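# Move the two outer front-row drills onto the ledge

## Task

Lift the front row's leftmost drill and its rightmost drill out of the tray and set both down on the ledge in front of the tray. Every other drill must stay seated in the tray. Both drills must rest there on their own, not held up by the robot. At the end, open the grippers and move the arms away.

## Robot and tools

The robot has two arms, left_arm and right_arm, each ending in a parallel two-finger gripper. All reported positions share one scene frame. Its origin sits on the table top midway between the arms, +x points out across the table, +z points up, and left_arm is on the +y side. The arm names do not match the left and right of a camera picture. The bases are at left_arm (-0.002, +0.362, 0) m and right_arm (+0.049, -0.364, 0) m, each turned only slightly about z.

Each gripper has its own axes. The fingers extend along its +z and close toward each other along its y. The reported end_effector_position is the point between the finger pads, about 1 cm short of the fingertips. Reported positions may be a little off, more so when an arm reaches far.

Row layout, used by every tool that moves the arms: one flat list of 14 numbers covering both arms, even when only one moves. The first 7 are for left_arm and the next 7 for right_arm, each in the order dx, dy, dz, rx, ry, rz, opening. Every value is in [-1, 1]. dx, dy, dz, rx, ry, rz are an offset, not a pose. They are measured in that gripper's own axes, from its measured pose at the start of the action or move. 1.0 equals 0.6 m of travel or 180 degrees of turning, so 0.1 is 6 cm. rx, ry, rz form a single rotation vector. The opening number is absolute, not an offset: +1 is fully open (0.094 m) and -1 is fully closed.

execute_actions(actions): a list of actions run one after another. Each action is a table of up to 15 rows, and each row is applied for one control step of 1/30 s. If a table has fewer than 15 rows, its last row is held for the remaining steps. Every row in a table is an offset from the pose at the start of that action, not from the row before it. For the first action of a call, that start is the pose shown in the most recent result. Passing an empty list just returns the current state and images.

move(target, speed, blocking): sends each gripper in a straight line toward the pose given by one 14-number row. The offsets count from the pose shown in the most recent result. speed is the top path speed in m/s, 0.002 to 0.5, with 0.25 as the default; turning may reach twice that value in rad/s. A path takes 0.5 to 10 s and is cut off at 10 s. Openings are sent when the move begins. Paths ignore obstacles and the other arm, and grippers can lag behind, drift, or overshoot the set speed, most of all with a nearly straight arm. Faster contact and a target set deeper past the contact both press harder. With blocking=false the call returns after 0.5 s while the arm keeps going; until a result shows the move has ended, use wait or stop before any other motion command. The result adds a move: line giving how it ended (done, off_target, moving, held, fault) and which limits acted, plus each gripper's distance from its target. limits=paced means the sent pose was clipped; limits=held means a check blocked some steps, after which the arm may move much faster than asked.

wait(seconds): 0 to 10 s; the arms keep their last command, and a running move continues. stop(): brakes a running move, needing more room the faster it was; the fingers keep moving. zoom_image(camera, region): a closer look at cam_head_left or cam_head_right, region [x0, y0, x1, y1] in pixels of the 504x504 image, top-left at (0,0), no more than 504 by 504. read_manual(section) returns only licence texts. finished_scene(scene) ends the current scene, given its number, and cannot be undone.

Control behaviour: at each step the commanded pose is clipped to within 70 mm and 16 degrees of the measured pose, so a far target can need several actions, and each action only carries the arm as far as its last clipped pose. When position and orientation cannot both be met, position wins. Arms tend to stop a centimetre or more short, usually low, and zero offsets let them sag further. To hold an arm in place, send the offset back to its intended pose in the first call of a reply and zeros afterwards, aiming higher if it still sags. Elbows cannot fully straighten.

Results: the state line shows each gripper's position (m) and quat_wxyz; Hand target lines show where the controller is now driving each gripper; grip_measured is the finger opening on the command scale, and the last joint value is the opening in metres. Readings can be off by about 1 mm. A pose unreachable line means the clearance check altered or blocked that arm's command. HELD in the step readings marks steps where an arm was held back. FAULT, MOTOR HOT (from 85 °C) and OVER-TEMPERATURE FAULT (at 100 °C the arm drops everything) warn of stops; holding a load heats the motors, even while you think.

Gripping: command an opening below grip_measured, about 0.03 below for a firm hold, less for a lighter one. Finger force is about 50 to 62 N per pad, lower on thin parts.

Things to avoid: dropping or knocking anything off the table, dislodging the other drills, slams and hard pushes, and letting the arms collide or press each other. A sudden tug on a held part or a shove on a loose object can happen. The robot keeps its last command while you think, so keep replies short.

Each tool is called after "Request:" as name([rows], argument=value, ...), one row to a line, values as JSON.

## Session

Request:
execute_actions(actions=[])

Scene clock: 0.00 s.
left_arm: end_effector_position=(+0.5711, +0.3155, +0.2732) grip_measured=+1.000 end_effector_quat_wxyz=(+0.026, -0.266, +0.963, +0.021) | right_arm: end_effector_position=(+0.2376, -0.1654, +0.2335) grip_measured=+1.000 end_effector_quat_wxyz=(+0.052, -0.215, +0.820, +0.528)
Joint positions: left_arm=[-0.229  1.837  1.944 -1.644 -0.057 -0.636  0.094] | right_arm=[ 0.21   0.893  0.665 -1.224 -1.116 -0.222  0.094]
Joint velocities: left_arm=[-0.005 -0.005  0.032 -0.002 -0.081  0.007  0.   ] | right_arm=[ 0.005  0.005 -0.012 -0.007 -0.022 -0.11   0.   ]
Motor temperatures (°C, as the motors report them): left_arm=[24 21 23 23 24 22] | right_arm=[23 23 24 25 24 24]
Hand target (left_arm): +0.577, +0.315, +0.282; +0.037, -0.267, +0.963, +0.016
Hand target (right_arm): +0.245, -0.164, +0.246; +0.067, -0.223, +0.817, +0.528

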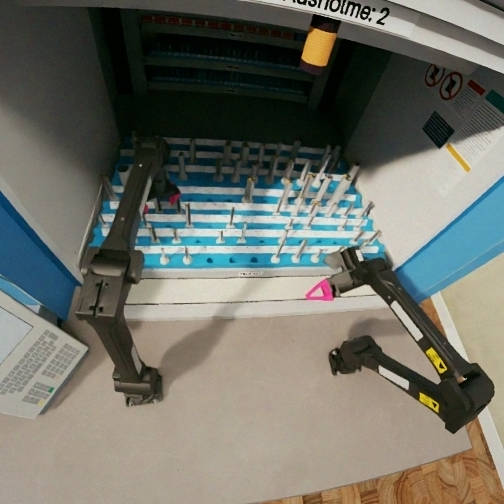

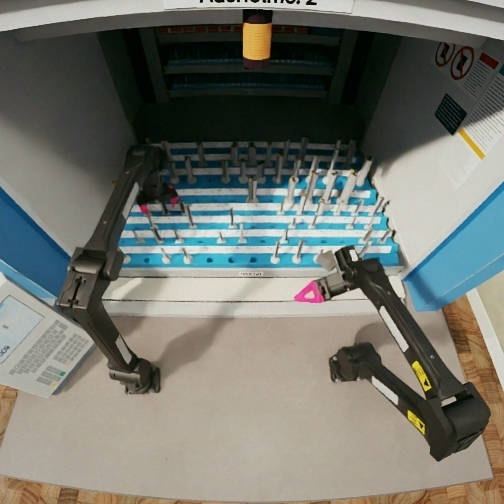

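Request:
zoom_image(camera="cam_head_left", region=[70, 130, 410, 320])

Request:
zoom_image(camera="cam_head_right", region=[70, 130, 410, 320])

Region (70, 130, 410, 320) of cam_head_left's 504x504 image, scaled by 1.482, with more detail than that image has; it fills the top 282 rows of this view, and the rest is white.

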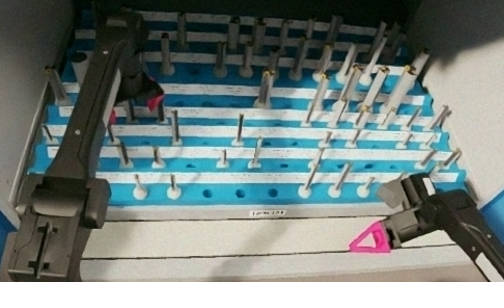

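Region (70, 130, 410, 320) of cam_head_right's 504x504 image, scaled by 1.482, with more detail than that image has; it fills the top 282 rows of this view, and the rest is white.

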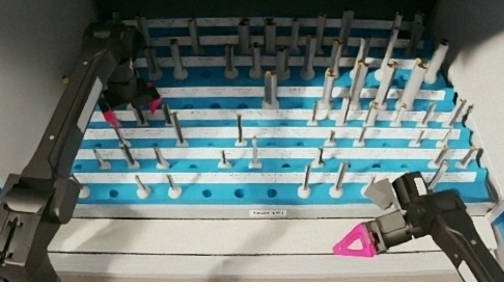

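Request:
move(target=[0,0,-0.1,0,0,0,1, 0.2,0.05,-0.045,0,0,0,1], speed=0.2)

Request:
move(target=[0.45,0.5,0,0,0,0,1, 0,0,0,0,0,0,1], speed=0.25)

Scene clock: 15.23 s.
left_arm: end_effector_position=(+0.5629, +0.3163, +0.2988) grip_measured=+1.000 end_effector_quat_wxyz=(+0.034, -0.267, +0.963, +0.017) | right_arm: end_effector_position=(+0.1209, -0.2095, +0.2298) grip_measured=+1.000 end_effector_quat_wxyz=(+0.083, -0.209, +0.843, +0.489)
Joint positions: left_arm=[-0.229  1.81   1.972 -1.683 -0.057 -0.636  0.094] | right_arm=[ 0.086  0.412  0.534 -1.663 -1.038 -0.377  0.094]
Joint velocities: left_arm=[-0.005  0.005 -0.027  0.012  0.007 -0.022  0.   ] | right_arm=[-0.024 -0.005  0.007 -0.012 -0.022  0.022  0.   ]
Motor temperatures (°C, as the motors report them): left_arm=[24 22 26 23 24 22] | right_arm=[23 23 27 25 24 24]
Hand target (left_arm): +0.567, +0.312, +0.332; +0.066, -0.264, +0.962, +0.005
Hand target (right_arm): +0.122, -0.210, +0.236; +0.081, -0.202, +0.845, +0.488
Off the commanded pose (left_arm): 0.035 m, 1 deg.
Off the commanded pose (right_arm): 0.006 m, 6 deg.
joint sent to its limit (left arm) — the command would take joint 4 (wrist pitch) past its lower limit, so that joint was sent only as far as its limit.
joint sent to its limit (right arm) — the command would take joint 4 (wrist pitch) past its lower limit, so that joint was sent only as far as its limit.
move: off_target (left_arm, right_arm)

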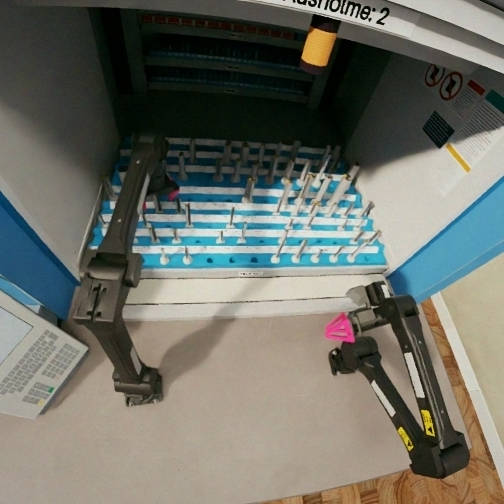

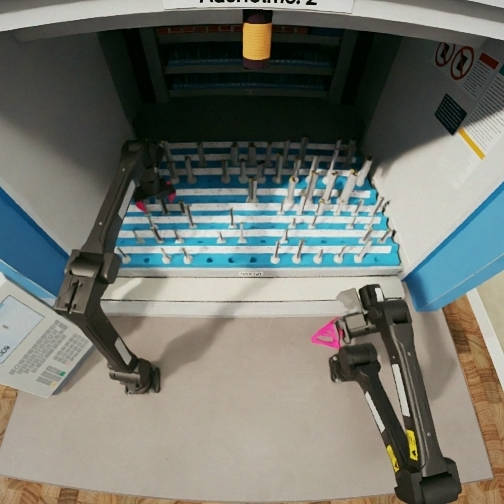

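Scene clock: 17.50 s.
left_arm: end_effector_position=(+0.1791, +0.4303, +0.2979) grip_measured=+1.000 end_effector_quat_wxyz=(+0.081, -0.269, +0.959, +0.024) | right_arm: end_effector_position=(+0.1209, -0.2095, +0.2298) grip_measured=+1.000 end_effector_quat_wxyz=(+0.083, -0.209, +0.843, +0.489)
Joint positions: left_arm=[ 0.196  0.735  1.015 -1.687 -0.04  -0.216  0.094] | right_arm=[ 0.086  0.412  0.534 -1.663 -1.038 -0.377  0.094]
Joint velocities: left_arm=[ 0.005 -0.005 -0.007 -0.002 -0.037  0.007  0.   ] | right_arm=[-0.015 -0.005  0.007 -0.012 -0.037  0.037  0.   ]
Motor temperatures (°C, as the motors report them): left_arm=[24 22 26 23 24 22] | right_arm=[23 23 27 25 24 24]
Hand target (left_arm): +0.176, +0.430, +0.291; +0.067, -0.265, +0.962, +0.022
Hand target (right_arm): +0.121, -0.210, +0.230; +0.083, -0.209, +0.843, +0.489
Off the commanded pose (left_arm): 0.015 m, 5 deg.
Off the commanded pose (right_arm): 0.000 m, 0 deg.
joint sent to its limit (left arm) — the command would take joint 4 (wrist pitch) past its lower limit, so that joint was sent only as far as its limit.
move: off_target (left_arm)

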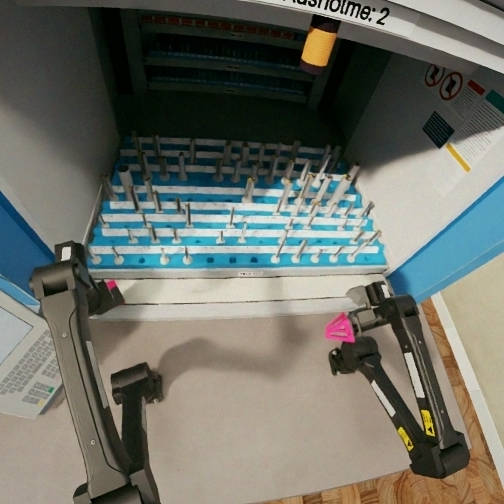

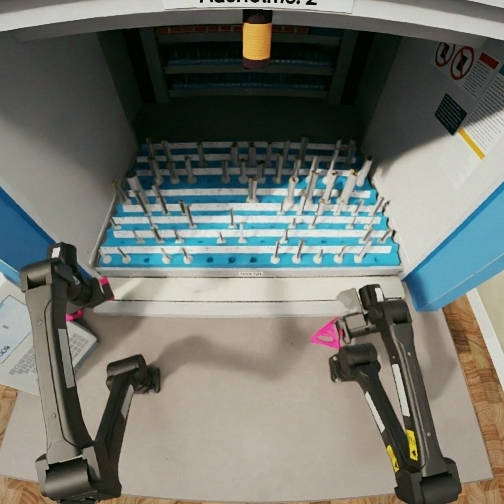

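Request:
zoom_image(camera="cam_head_left", region=[80, 210, 250, 320])

Request:
zoom_image(camera="cam_head_left", region=[240, 210, 410, 320])

Request:
zoom_image(camera="cam_head_right", region=[80, 210, 250, 320])

Request:
zoom_image(camera="cam_head_right", region=[240, 210, 410, 320])

Region (80, 210, 250, 320) of cam_head_left's 504x504 image, scaled by 2.965, with more detail than that image has; it fills the top 326 rows of this view, and the rest is white.

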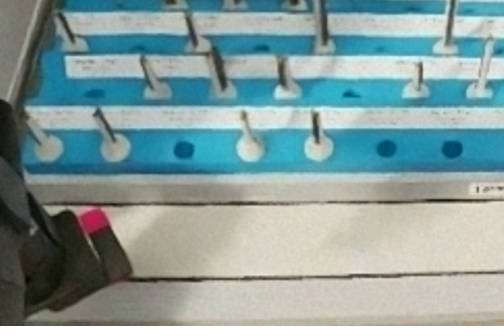

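Region (240, 210, 410, 320) of cam_head_left's 504x504 image, scaled by 2.965, with more detail than that image has; it fills the top 326 rows of this view, and the rest is white.

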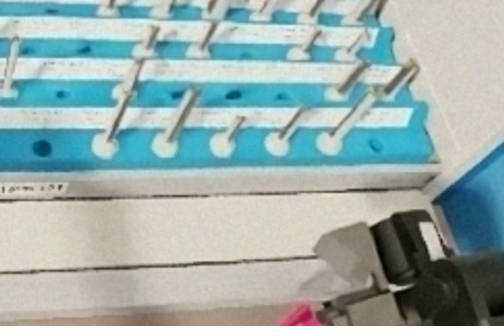

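Region (80, 210, 250, 320) of cam_head_right's 504x504 image, scaled by 2.965, with more detail than that image has; it fills the top 326 rows of this view, and the rest is white.

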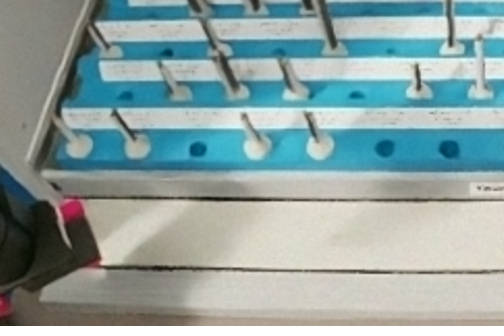

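Region (240, 210, 410, 320) of cam_head_right's 504x504 image, scaled by 2.965, with more detail than that image has; it fills the top 326 rows of this view, and the rest is white.

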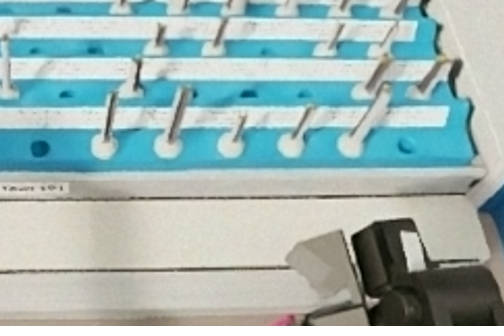

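Request:
move(target=[-0.319,0.002,0.222,0,-0.333,0,-0.1, -0.258,-0.338,-0.318,0.402,-0.311,-0.0375,-0.1], speed=0.25)

Scene clock: 94.13 s.
left_arm: end_effector_position=(+0.3598, +0.5429, +0.2058) grip_measured=-0.098 end_effector_quat_wxyz=(+0.551, -0.215, +0.790, +0.159) | right_arm: end_effector_position=(+0.3538, -0.4224, +0.2117) grip_measured=-0.098 end_effector_quat_wxyz=(+0.555, +0.061, +0.827, -0.061)
Joint positions: left_arm=[ 0.279  0.89   0.407  0.132 -0.128 -0.031  0.042] | right_arm=[-0.196  0.415  0.308 -0.278 -0.007 -0.037  0.042]
Joint velocities: left_arm=[-0.005  0.005 -0.007  0.012 -0.022 -0.007  0.001] | right_arm=[-0.015 -0.005  0.012 -0.017  0.037  0.051 -0.001]
Motor temperatures (°C, as the motors report them): left_arm=[24 21 26 23 24 22] | right_arm=[23 23 28 25 24 24]
Hand target (left_arm): +0.357, +0.546, +0.199; +0.548, -0.213, +0.792, +0.164
Hand target (right_arm): +0.357, -0.421, +0.218; +0.566, +0.063, +0.820, -0.058
Off the commanded pose (left_arm): 0.007 m, 1 deg.
Off the commanded pose (right_arm): 0.011 m, 3 deg.
move: off_target (right_arm)

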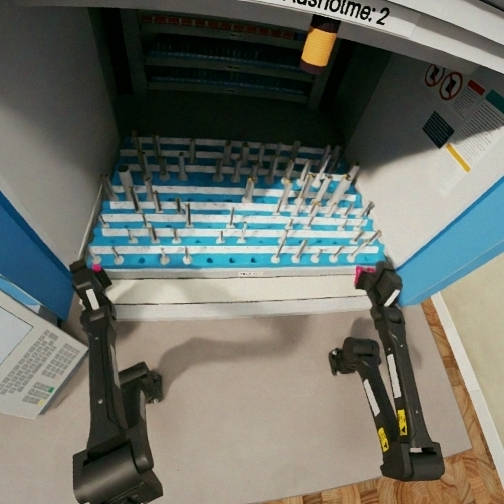

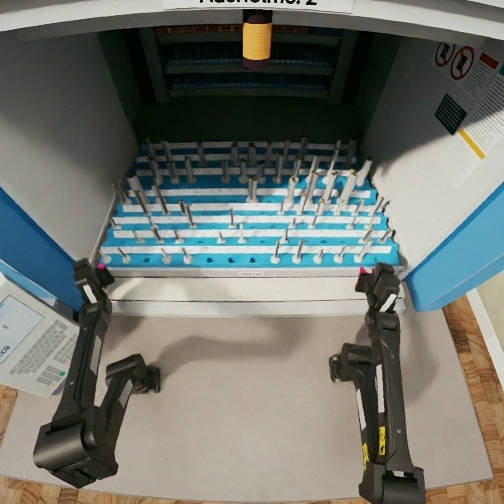

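Request:
zoom_image(camera="cam_head_left", region=[320, 225, 420, 305])

Request:
zoom_image(camera="cam_head_right", region=[60, 225, 160, 305])

Region (320, 225, 420, 305) of cam_head_left's 504x504 image, scaled by 5.040, with more detail than that image has; it fills the top 403 rows of this view, and the rest is white.

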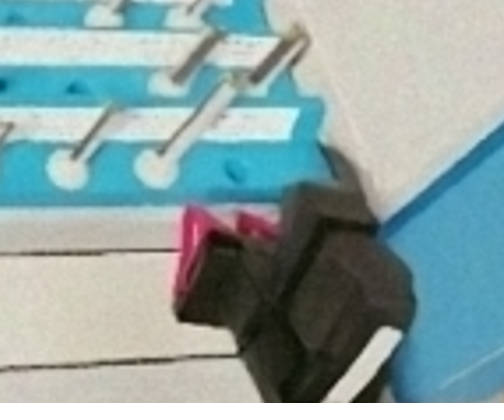

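Region (60, 225, 160, 305) of cam_head_right's 504x504 image, scaled by 5.040, with more detail than that image has; it fills the top 403 rows of this view, and the rest is white.

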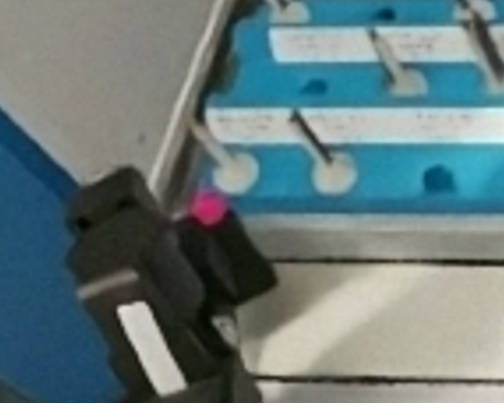

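Request:
move(target=[0.109,0.015,0.071,0.089,-0.056,0.032,-0.1, 0.124,0,0.05,-0.052,-0.067,-0.02,-0.1], speed=0.12)

Request:
zoom_image(camera="cam_head_left", region=[320, 225, 420, 305])

Request:
zoom_image(camera="cam_head_right", region=[60, 225, 160, 305])

Scene clock: 124.53 s.
left_arm: end_effector_position=(+0.3740, +0.5604, +0.1331) grip_measured=-0.098 end_effector_quat_wxyz=(+0.638, -0.081, +0.760, +0.092) | right_arm: end_effector_position=(+0.3494, -0.4212, +0.1229) grip_measured=-0.098 end_effector_quat_wxyz=(+0.625, -0.010, +0.781, -0.009)
Joint positions: left_arm=[0.506 1.376 0.282 0.91  0.382 0.106 0.042] | right_arm=[-0.404  0.767  0.003  0.526 -0.386 -0.118  0.042]
Joint velocities: left_arm=[-0.005  0.005  0.012 -0.002 -0.022 -0.007 -0.001] | right_arm=[-0.005 -0.005 -0.027  0.007 -0.022  0.007  0.   ]
Motor temperatures (°C, as the motors report them): left_arm=[24 21 27 24 24 22] | right_arm=[23 23 28 25 24 24]
Hand target (left_arm): +0.369, +0.562, +0.127; +0.635, -0.080, +0.762, +0.097
Hand target (right_arm): +0.349, -0.421, +0.123; +0.625, -0.010, +0.781, -0.009
Off the commanded pose (left_arm): 0.005 m, 1 deg.
Off the commanded pose (right_arm): 0.010 m, 2 deg.
move: held (right_arm); limits=held; held on 7 of 57 steps (right_arm), including the last (right_arm)
pose unreachable (right arm): on one or more control steps of this call, first in action 0 (counted from 0), this arm could not follow its commanded pose, so it was not sent that pose on those steps. On the call's last step it was still not sent that pose. It may still have moved: this result reports where it is.
cause: the commanded pose would bring two parts of the arm too close to each other (its shoulder (the part past joint 1) and its forearm (the part past joint 3), with joints 2 (shoulder) and 3 (elbow) between them).

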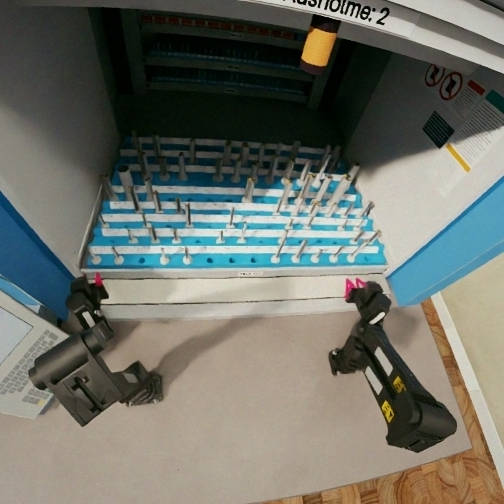

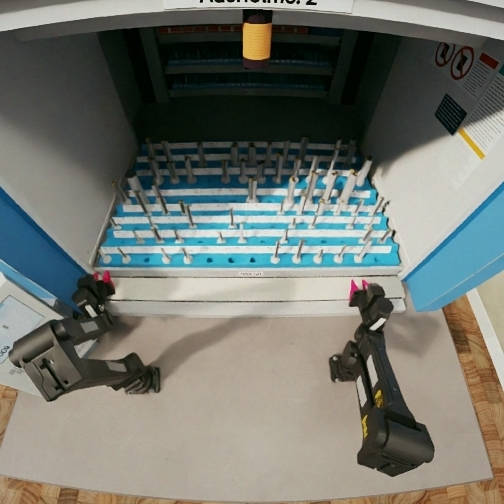

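Region (320, 225, 420, 305) of cam_head_left's 504x504 image, scaled by 5.040, with more detail than that image has; it fills the top 403 rows of this view, and the rest is white.

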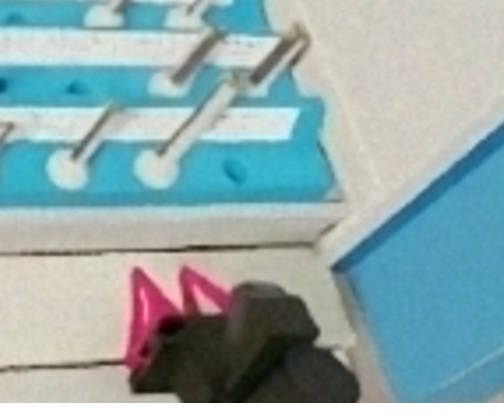

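Region (60, 225, 160, 305) of cam_head_right's 504x504 image, scaled by 5.040, with more detail than that image has; it fills the top 403 rows of this view, and the rest is white.

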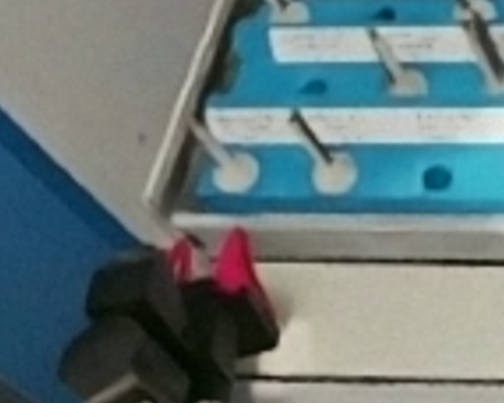

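Request:
zoom_image(camera="cam_head_right", region=[320, 225, 420, 305])

Request:
zoom_image(camera="cam_head_left", region=[60, 225, 160, 305])

Region (320, 225, 420, 305) of cam_head_right's 504x504 image, scaled by 5.040, with more detail than that image has; it fills the top 403 rows of this view, and the rest is white.

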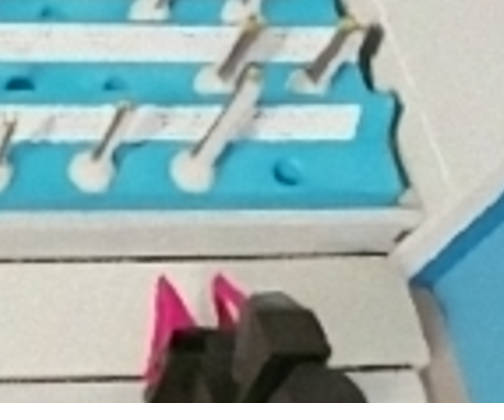

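Region (60, 225, 160, 305) of cam_head_left's 504x504 image, scaled by 5.040, with more detail than that image has; it fills the top 403 rows of this view, and the rest is white.

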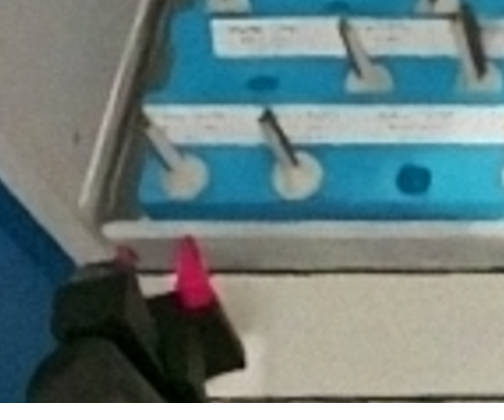

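Request:
move(target=[-0.070,-0.030,-0.007,0,0,0,-0.1, -0.149,-0.027,0.018,0,0,0,-0.1], speed=0.1)

Request:
move(target=[-0.01,0,0.055,0,0,0,-0.1, -0.013,0,0.06,0,0,0,-0.1], speed=0.05)

Request:
zoom_image(camera="cam_head_left", region=[320, 225, 420, 305])

Request:
zoom_image(camera="cam_head_right", region=[320, 225, 420, 305])

Request:
zoom_image(camera="cam_head_left", region=[60, 225, 160, 305])

Request:
zoom_image(camera="cam_head_right", region=[60, 225, 160, 305])

Scene clock: 154.43 s.
left_arm: end_effector_position=(+0.3712, +0.5405, +0.1586) grip_measured=-0.098 end_effector_quat_wxyz=(+0.626, -0.084, +0.770, +0.092) | right_arm: end_effector_position=(+0.3675, -0.4296, +0.1778) grip_measured=-0.098 end_effector_quat_wxyz=(+0.611, -0.005, +0.792, -0.001)
Joint positions: left_arm=[0.445 1.175 0.282 0.68  0.315 0.104 0.042] | right_arm=[-0.412  0.598  0.171  0.148 -0.397 -0.118  0.042]
Joint velocities: left_arm=[-0.005  0.005  0.007  0.002 -0.051 -0.007 -0.   ] | right_arm=[-0.015  0.024 -0.017 -0.012 -0.007  0.022  0.   ]
Motor temperatures (°C, as the motors report them): left_arm=[24 21 26 24 24 22] | right_arm=[23 23 28 25 24 24]
Hand target (left_arm): +0.381, +0.542, +0.176; +0.638, -0.082, +0.760, +0.092
Hand target (right_arm): +0.378, -0.436, +0.207; +0.625, -0.010, +0.780, -0.009
Off the commanded pose (left_arm): 0.019 m, 2 deg.
Off the commanded pose (right_arm): 0.033 m, 2 deg.
move: off_target (left_arm, right_arm)

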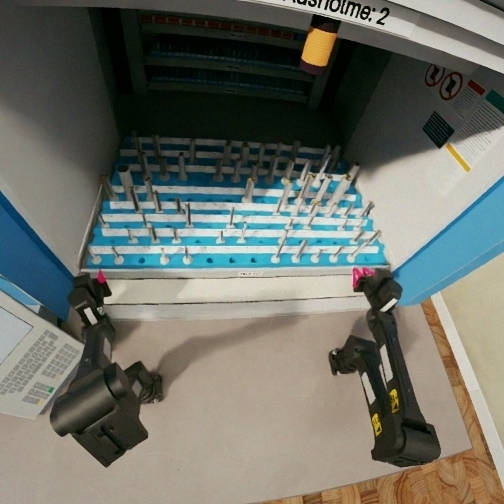

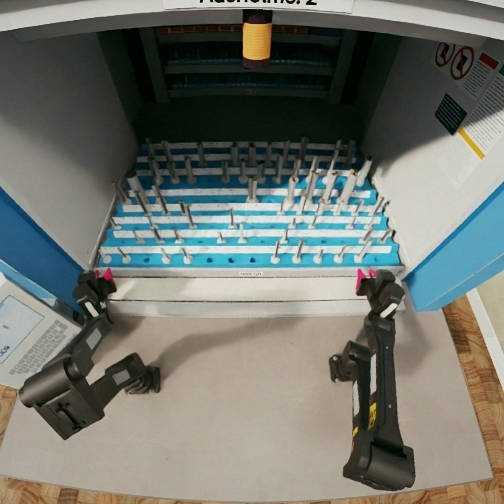

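Scene clock: 155.53 s.
left_arm: end_effector_position=(+0.3844, +0.5431, +0.1400) grip_measured=-0.098 end_effector_quat_wxyz=(+0.609, -0.090, +0.783, +0.089) | right_arm: end_effector_position=(+0.3860, -0.4257, +0.1452) grip_measured=-0.098 end_effector_quat_wxyz=(+0.584, +0.000, +0.812, +0.006)
Joint positions: left_arm=[0.421 1.262 0.309 0.698 0.284 0.104 0.042] | right_arm=[-0.35   0.798  0.171  0.282 -0.334 -0.107  0.042]
Joint velocities: left_arm=[-0.005  0.005  0.007 -0.002  0.051 -0.037  0.001] | right_arm=[-0.005 -0.005 -0.002 -0.012 -0.051 -0.11  -0.   ]
Motor temperatures (°C, as the motors report them): left_arm=[24 21 26 24 24 22] | right_arm=[23 23 28 25 24 24]
Hand target (left_arm): +0.402, +0.549, +0.158; +0.626, -0.084, +0.770, +0.092
Hand target (right_arm): +0.402, -0.429, +0.176; +0.611, -0.005, +0.792, -0.000
Off the commanded pose (left_arm): 0.027 m, 3 deg.
Off the commanded pose (right_arm): 0.036 m, 4 deg.
move: off_target (left_arm, right_arm)

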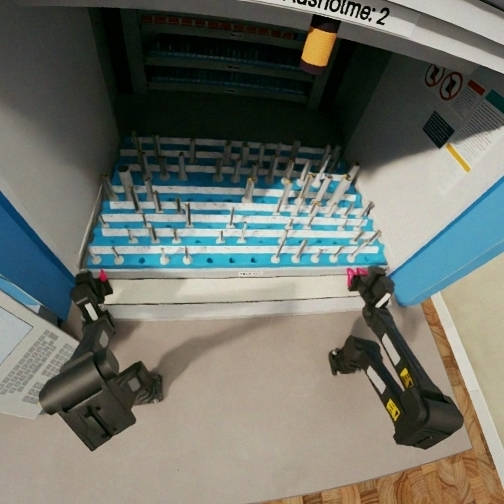

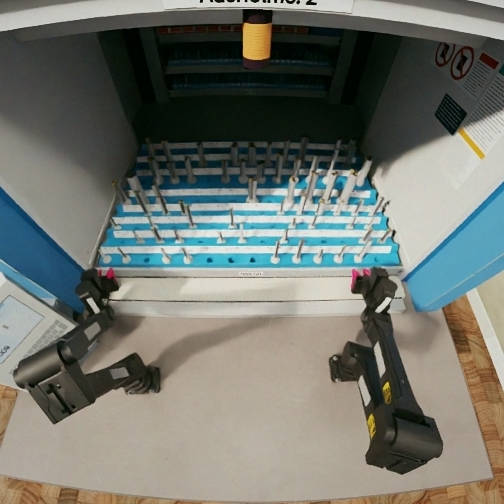

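Region (320, 225, 420, 305) of cam_head_left's 504x504 image, scaled by 5.040, with more detail than that image has; it fills the top 403 rows of this view, and the rest is white.

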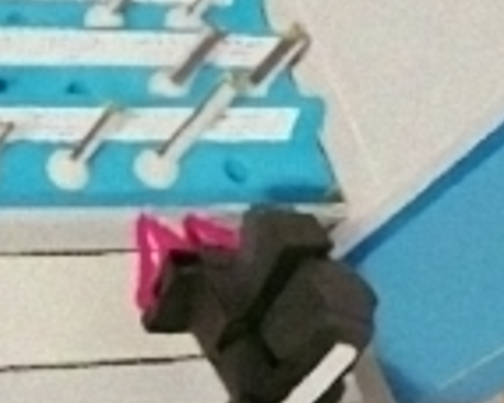

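Region (320, 225, 420, 305) of cam_head_right's 504x504 image, scaled by 5.040, with more detail than that image has; it fills the top 403 rows of this view, and the rest is white.

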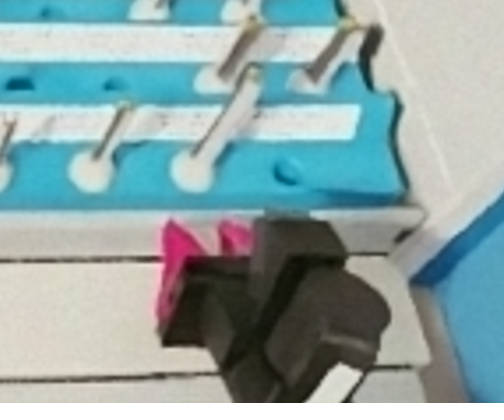

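Region (60, 225, 160, 305) of cam_head_left's 504x504 image, scaled by 5.040, with more detail than that image has; it fills the top 403 rows of this view, and the rest is white.

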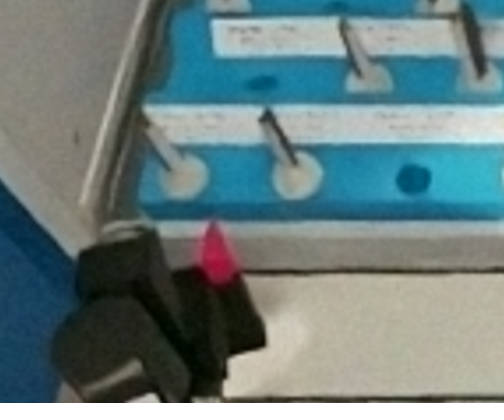

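Region (60, 225, 160, 305) of cam_head_right's 504x504 image, scaled by 5.040, with more detail than that image has; it fills the top 403 rows of this view, and the rest is white.

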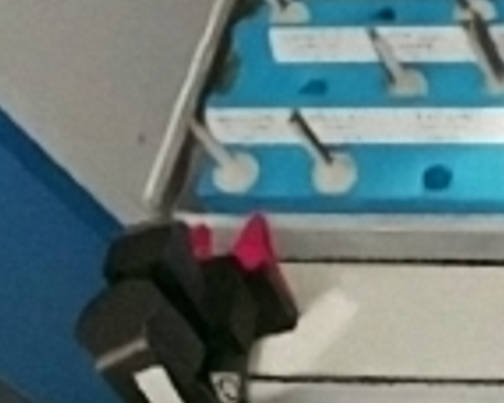

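Request:
move(target=[-0.100,0.003,0.036,0,-0.033,0,-0.1, -0.152,-0.024,0.002,0,-0.055,0,-0.1], speed=0.08)

Request:
zoom_image(camera="cam_head_left", region=[320, 225, 420, 305])

Request:
zoom_image(camera="cam_head_right", region=[320, 225, 420, 305])

Request:
zoom_image(camera="cam_head_left", region=[60, 225, 160, 305])

Request:
zoom_image(camera="cam_head_right", region=[60, 225, 160, 305])

Scene clock: 165.23 s.
left_arm: end_effector_position=(+0.4012, +0.5490, +0.1651) grip_measured=-0.098 end_effector_quat_wxyz=(+0.628, -0.090, +0.767, +0.093) | right_arm: end_effector_position=(+0.3996, -0.4336, +0.1918) grip_measured=-0.098 end_effector_quat_wxyz=(+0.622, +0.004, +0.783, +0.013)
Joint positions: left_arm=[0.407 1.254 0.359 0.694 0.271 0.085 0.042] | right_arm=[-0.377  0.763  0.235  0.282 -0.376 -0.066  0.042]
Joint velocities: left_arm=[ 0.005 -0.024 -0.002  0.002  0.007 -0.007 -0.   ] | right_arm=[-0.005  0.005 -0.007 -0.017 -0.007  0.022 -0.001]
Motor temperatures (°C, as the motors report them): left_arm=[24 21 27 24 24 22] | right_arm=[23 23 29 25 24 24]
Hand target (left_arm): +0.417, +0.552, +0.193; +0.649, -0.085, +0.750, +0.094
Hand target (right_arm): +0.414, -0.441, +0.231; +0.651, +0.000, +0.759, +0.004
Off the commanded pose (left_arm): 0.033 m, 3 deg.
Off the commanded pose (right_arm): 0.043 m, 4 deg.
move: off_target (left_arm, right_arm)

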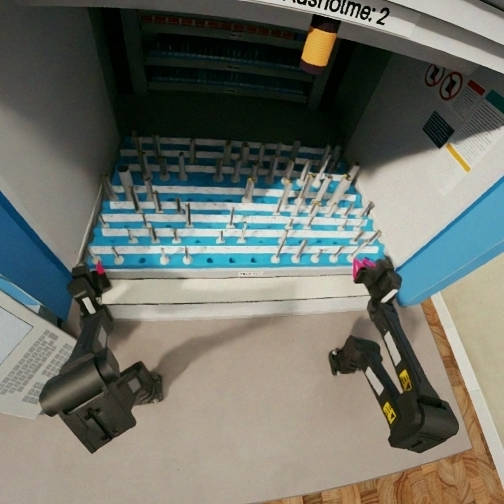

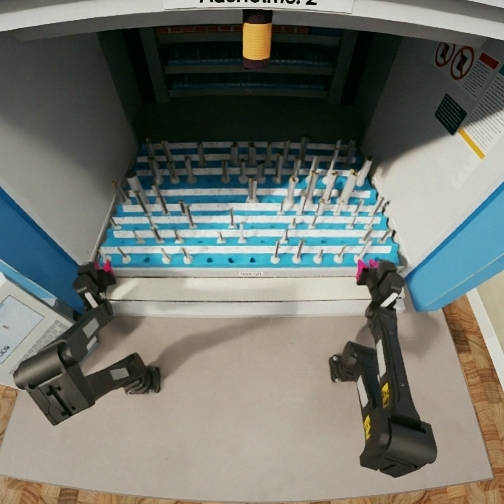

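Region (320, 225, 420, 305) of cam_head_left's 504x504 image, scaled by 5.040, with more detail than that image has; it fills the top 403 rows of this view, and the rest is white.

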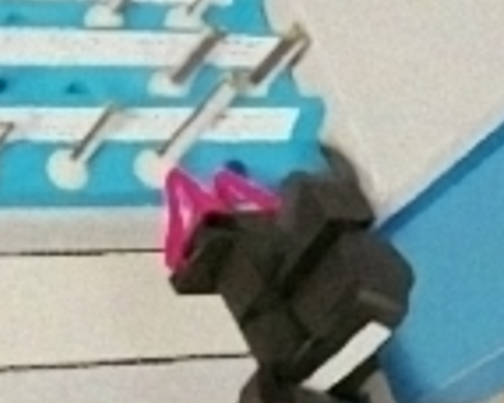

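Region (320, 225, 420, 305) of cam_head_right's 504x504 image, scaled by 5.040, with more detail than that image has; it fills the top 403 rows of this view, and the rest is white.

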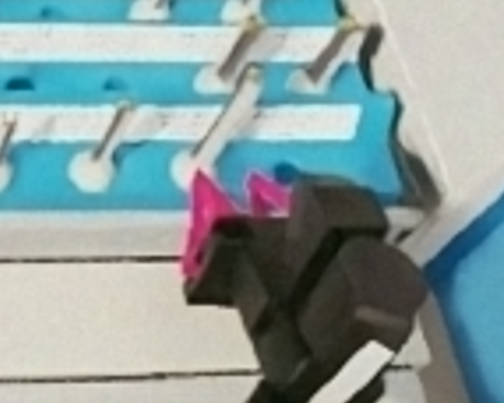

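Region (60, 225, 160, 305) of cam_head_left's 504x504 image, scaled by 5.040, with more detail than that image has; it fills the top 403 rows of this view, and the rest is white.

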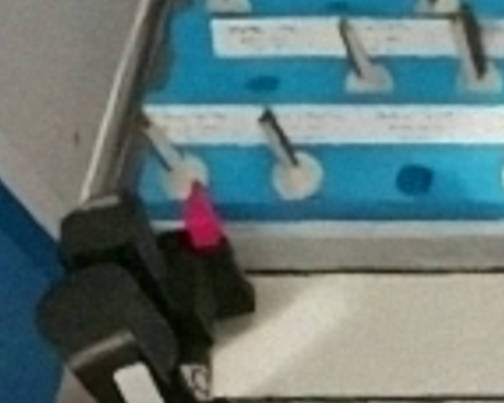

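Region (60, 225, 160, 305) of cam_head_right's 504x504 image, scaled by 5.040, with more detail than that image has; it fills the top 403 rows of this view, and the rest is white.

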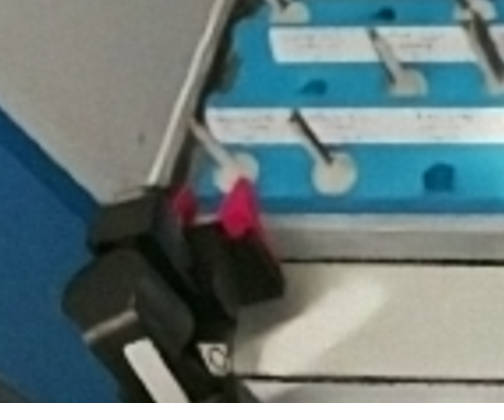

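Request:
move(target=[-0.093,-0.007,0.041,0,-0.017,0,-0.1, -0.09,-0.017,0.077,0,-0.025,0,-0.1], speed=0.05)

Request:
zoom_image(camera="cam_head_left", region=[320, 225, 420, 305])

Request:
zoom_image(camera="cam_head_right", region=[320, 225, 420, 305])

Request:
zoom_image(camera="cam_head_left", region=[60, 225, 160, 305])

Request:
zoom_image(camera="cam_head_right", region=[60, 225, 160, 305])

Scene clock: 182.87 s.
left_arm: end_effector_position=(+0.4188, +0.5498, +0.1832) grip_measured=-0.098 end_effector_quat_wxyz=(+0.627, -0.092, +0.768, +0.093) | right_arm: end_effector_position=(+0.4366, -0.4414, +0.1967) grip_measured=-0.098 end_effector_quat_wxyz=(+0.623, +0.012, +0.782, +0.018)
Joint positions: left_arm=[0.377 1.235 0.419 0.611 0.237 0.077 0.042] | right_arm=[-0.35   0.936  0.313  0.382 -0.348 -0.039  0.042]
Joint velocities: left_arm=[-0.005 -0.015  0.007 -0.012 -0.007 -0.022  0.001] | right_arm=[ 0.005 -0.005 -0.017 -0.022  0.051  0.037  0.001]
Motor temperatures (°C, as the motors report them): left_arm=[24 21 28 23 24 22] | right_arm=[23 23 31 25 24 24]
Hand target (left_arm): +0.434, +0.552, +0.216; +0.649, -0.087, +0.750, +0.095
Hand target (right_arm): +0.454, -0.445, +0.233; +0.652, +0.005, +0.758, +0.013
Off the commanded pose (left_arm): 0.036 m, 3 deg.
Off the commanded pose (right_arm): 0.042 m, 4 deg.
move: off_target (left_arm, right_arm)

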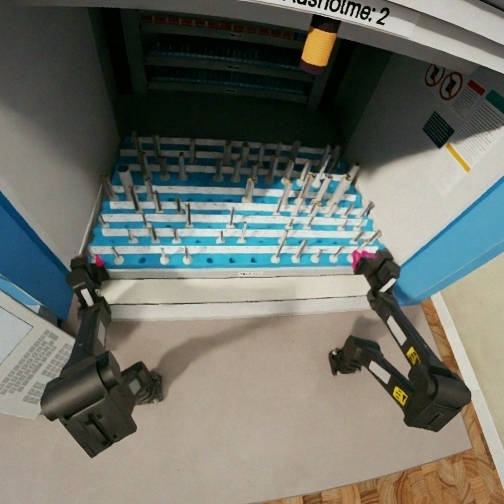

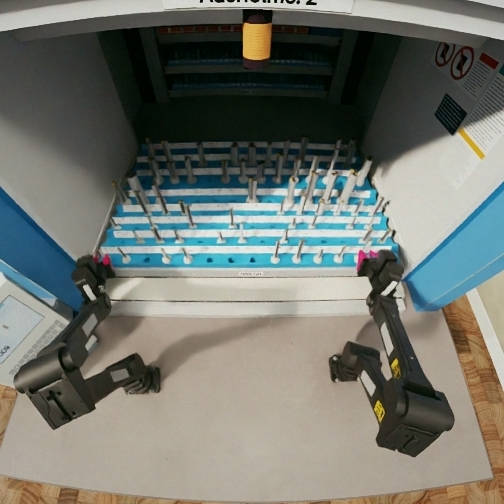

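Region (320, 225, 420, 305) of cam_head_left's 504x504 image, scaled by 5.040, with more detail than that image has; it fills the top 403 rows of this view, and the rest is white.

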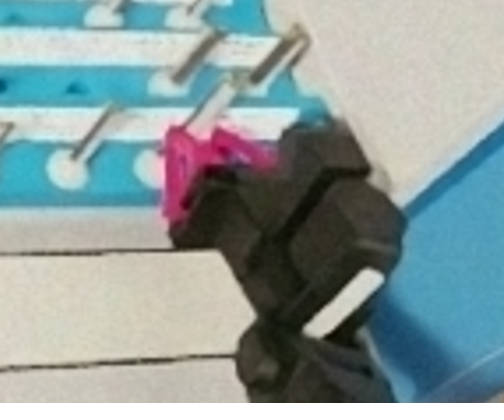

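Region (320, 225, 420, 305) of cam_head_right's 504x504 image, scaled by 5.040, with more detail than that image has; it fills the top 403 rows of this view, and the rest is white.

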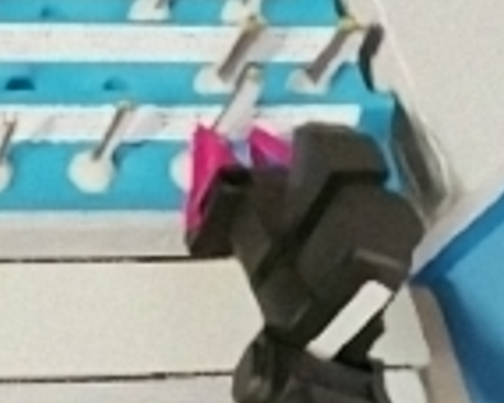

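Region (60, 225, 160, 305) of cam_head_left's 504x504 image, scaled by 5.040, with more detail than that image has; it fills the top 403 rows of this view, and the rest is white.

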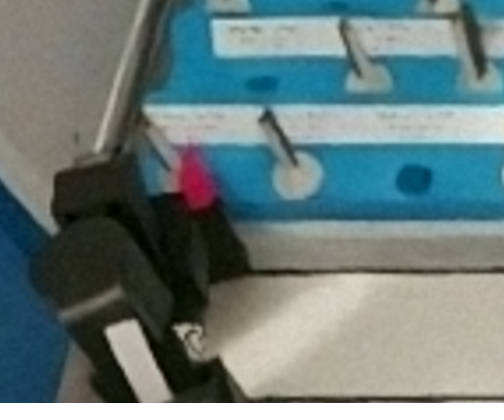

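Region (60, 225, 160, 305) of cam_head_right's 504x504 image, scaled by 5.040, with more detail than that image has; it fills the top 403 rows of this view, and the rest is white.

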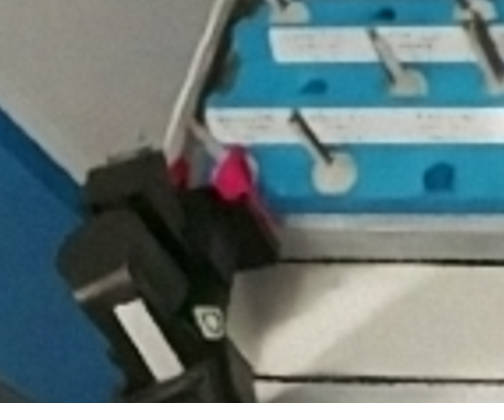

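Request:
move(target=[-0.059,-0.004,0.049,0,-0.017,0,-0.1, -0.071,-0.003,0.042,0,-0.024,0,-0.1], speed=0.04)

Request:
zoom_image(camera="cam_head_left", region=[320, 225, 420, 305])

Request:
zoom_image(camera="cam_head_left", region=[60, 225, 160, 305])

Request:
zoom_image(camera="cam_head_right", region=[60, 225, 160, 305])

Scene clock: 192.03 s.
left_arm: end_effector_position=(+0.4336, +0.5522, +0.1927) grip_measured=-0.098 end_effector_quat_wxyz=(+0.632, -0.092, +0.763, +0.097) | right_arm: end_effector_position=(+0.4505, -0.4418, +0.1968) grip_measured=-0.098 end_effector_quat_wxyz=(+0.622, +0.019, +0.782, +0.022)
Joint positions: left_arm=[0.358 1.257 0.459 0.611 0.213 0.073 0.042] | right_arm=[-0.331  0.992  0.34   0.413 -0.327 -0.018  0.042]
Joint velocities: left_arm=[-0.005 -0.005  0.002  0.007 -0.051  0.066  0.   ] | right_arm=[-0.005  0.005  0.002 -0.007 -0.007  0.066 -0.   ]
Motor temperatures (°C, as the motors report them): left_arm=[24 21 29 23 24 22] | right_arm=[23 23 31 25 24 24]
Hand target (left_arm): +0.452, +0.556, +0.212; +0.647, -0.090, +0.751, +0.096
Hand target (right_arm): +0.468, -0.445, +0.232; +0.652, +0.013, +0.758, +0.018
Off the commanded pose (left_arm): 0.029 m, 2 deg.
Off the commanded pose (right_arm): 0.041 m, 4 deg.
move: off_target (left_arm, right_arm)

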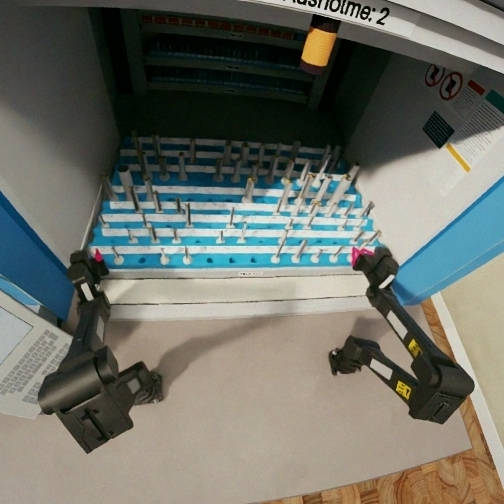

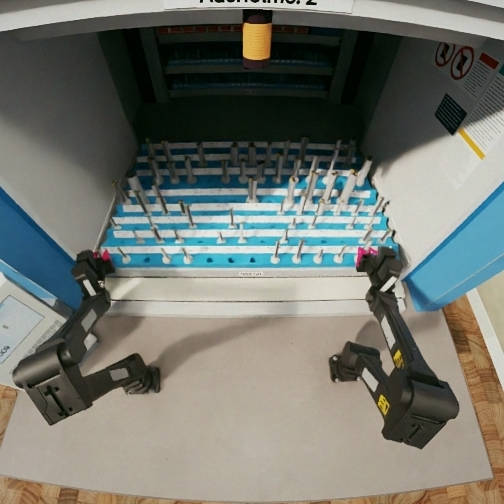

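Region (320, 225, 420, 305) of cam_head_left's 504x504 image, scaled by 5.040, with more detail than that image has; it fills the top 403 rows of this view, and the rest is white.

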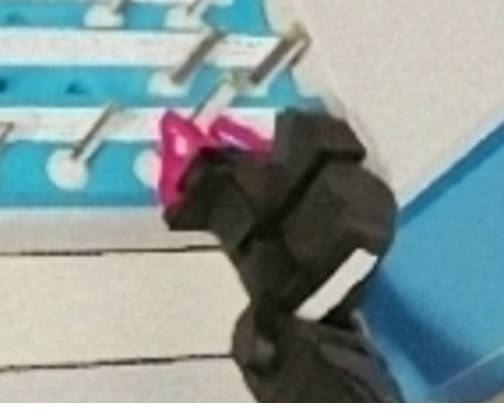

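Region (60, 225, 160, 305) of cam_head_left's 504x504 image, scaled by 5.040, with more detail than that image has; it fills the top 403 rows of this view, and the rest is white.

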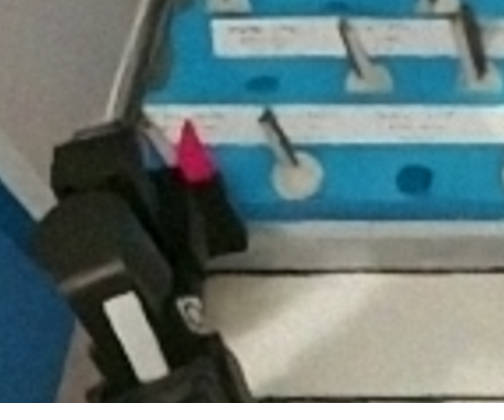

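Region (60, 225, 160, 305) of cam_head_right's 504x504 image, scaled by 5.040, with more detail than that image has; it fills the top 403 rows of this view, and the rest is white.

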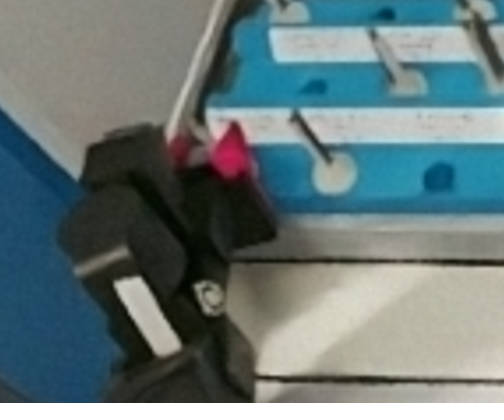

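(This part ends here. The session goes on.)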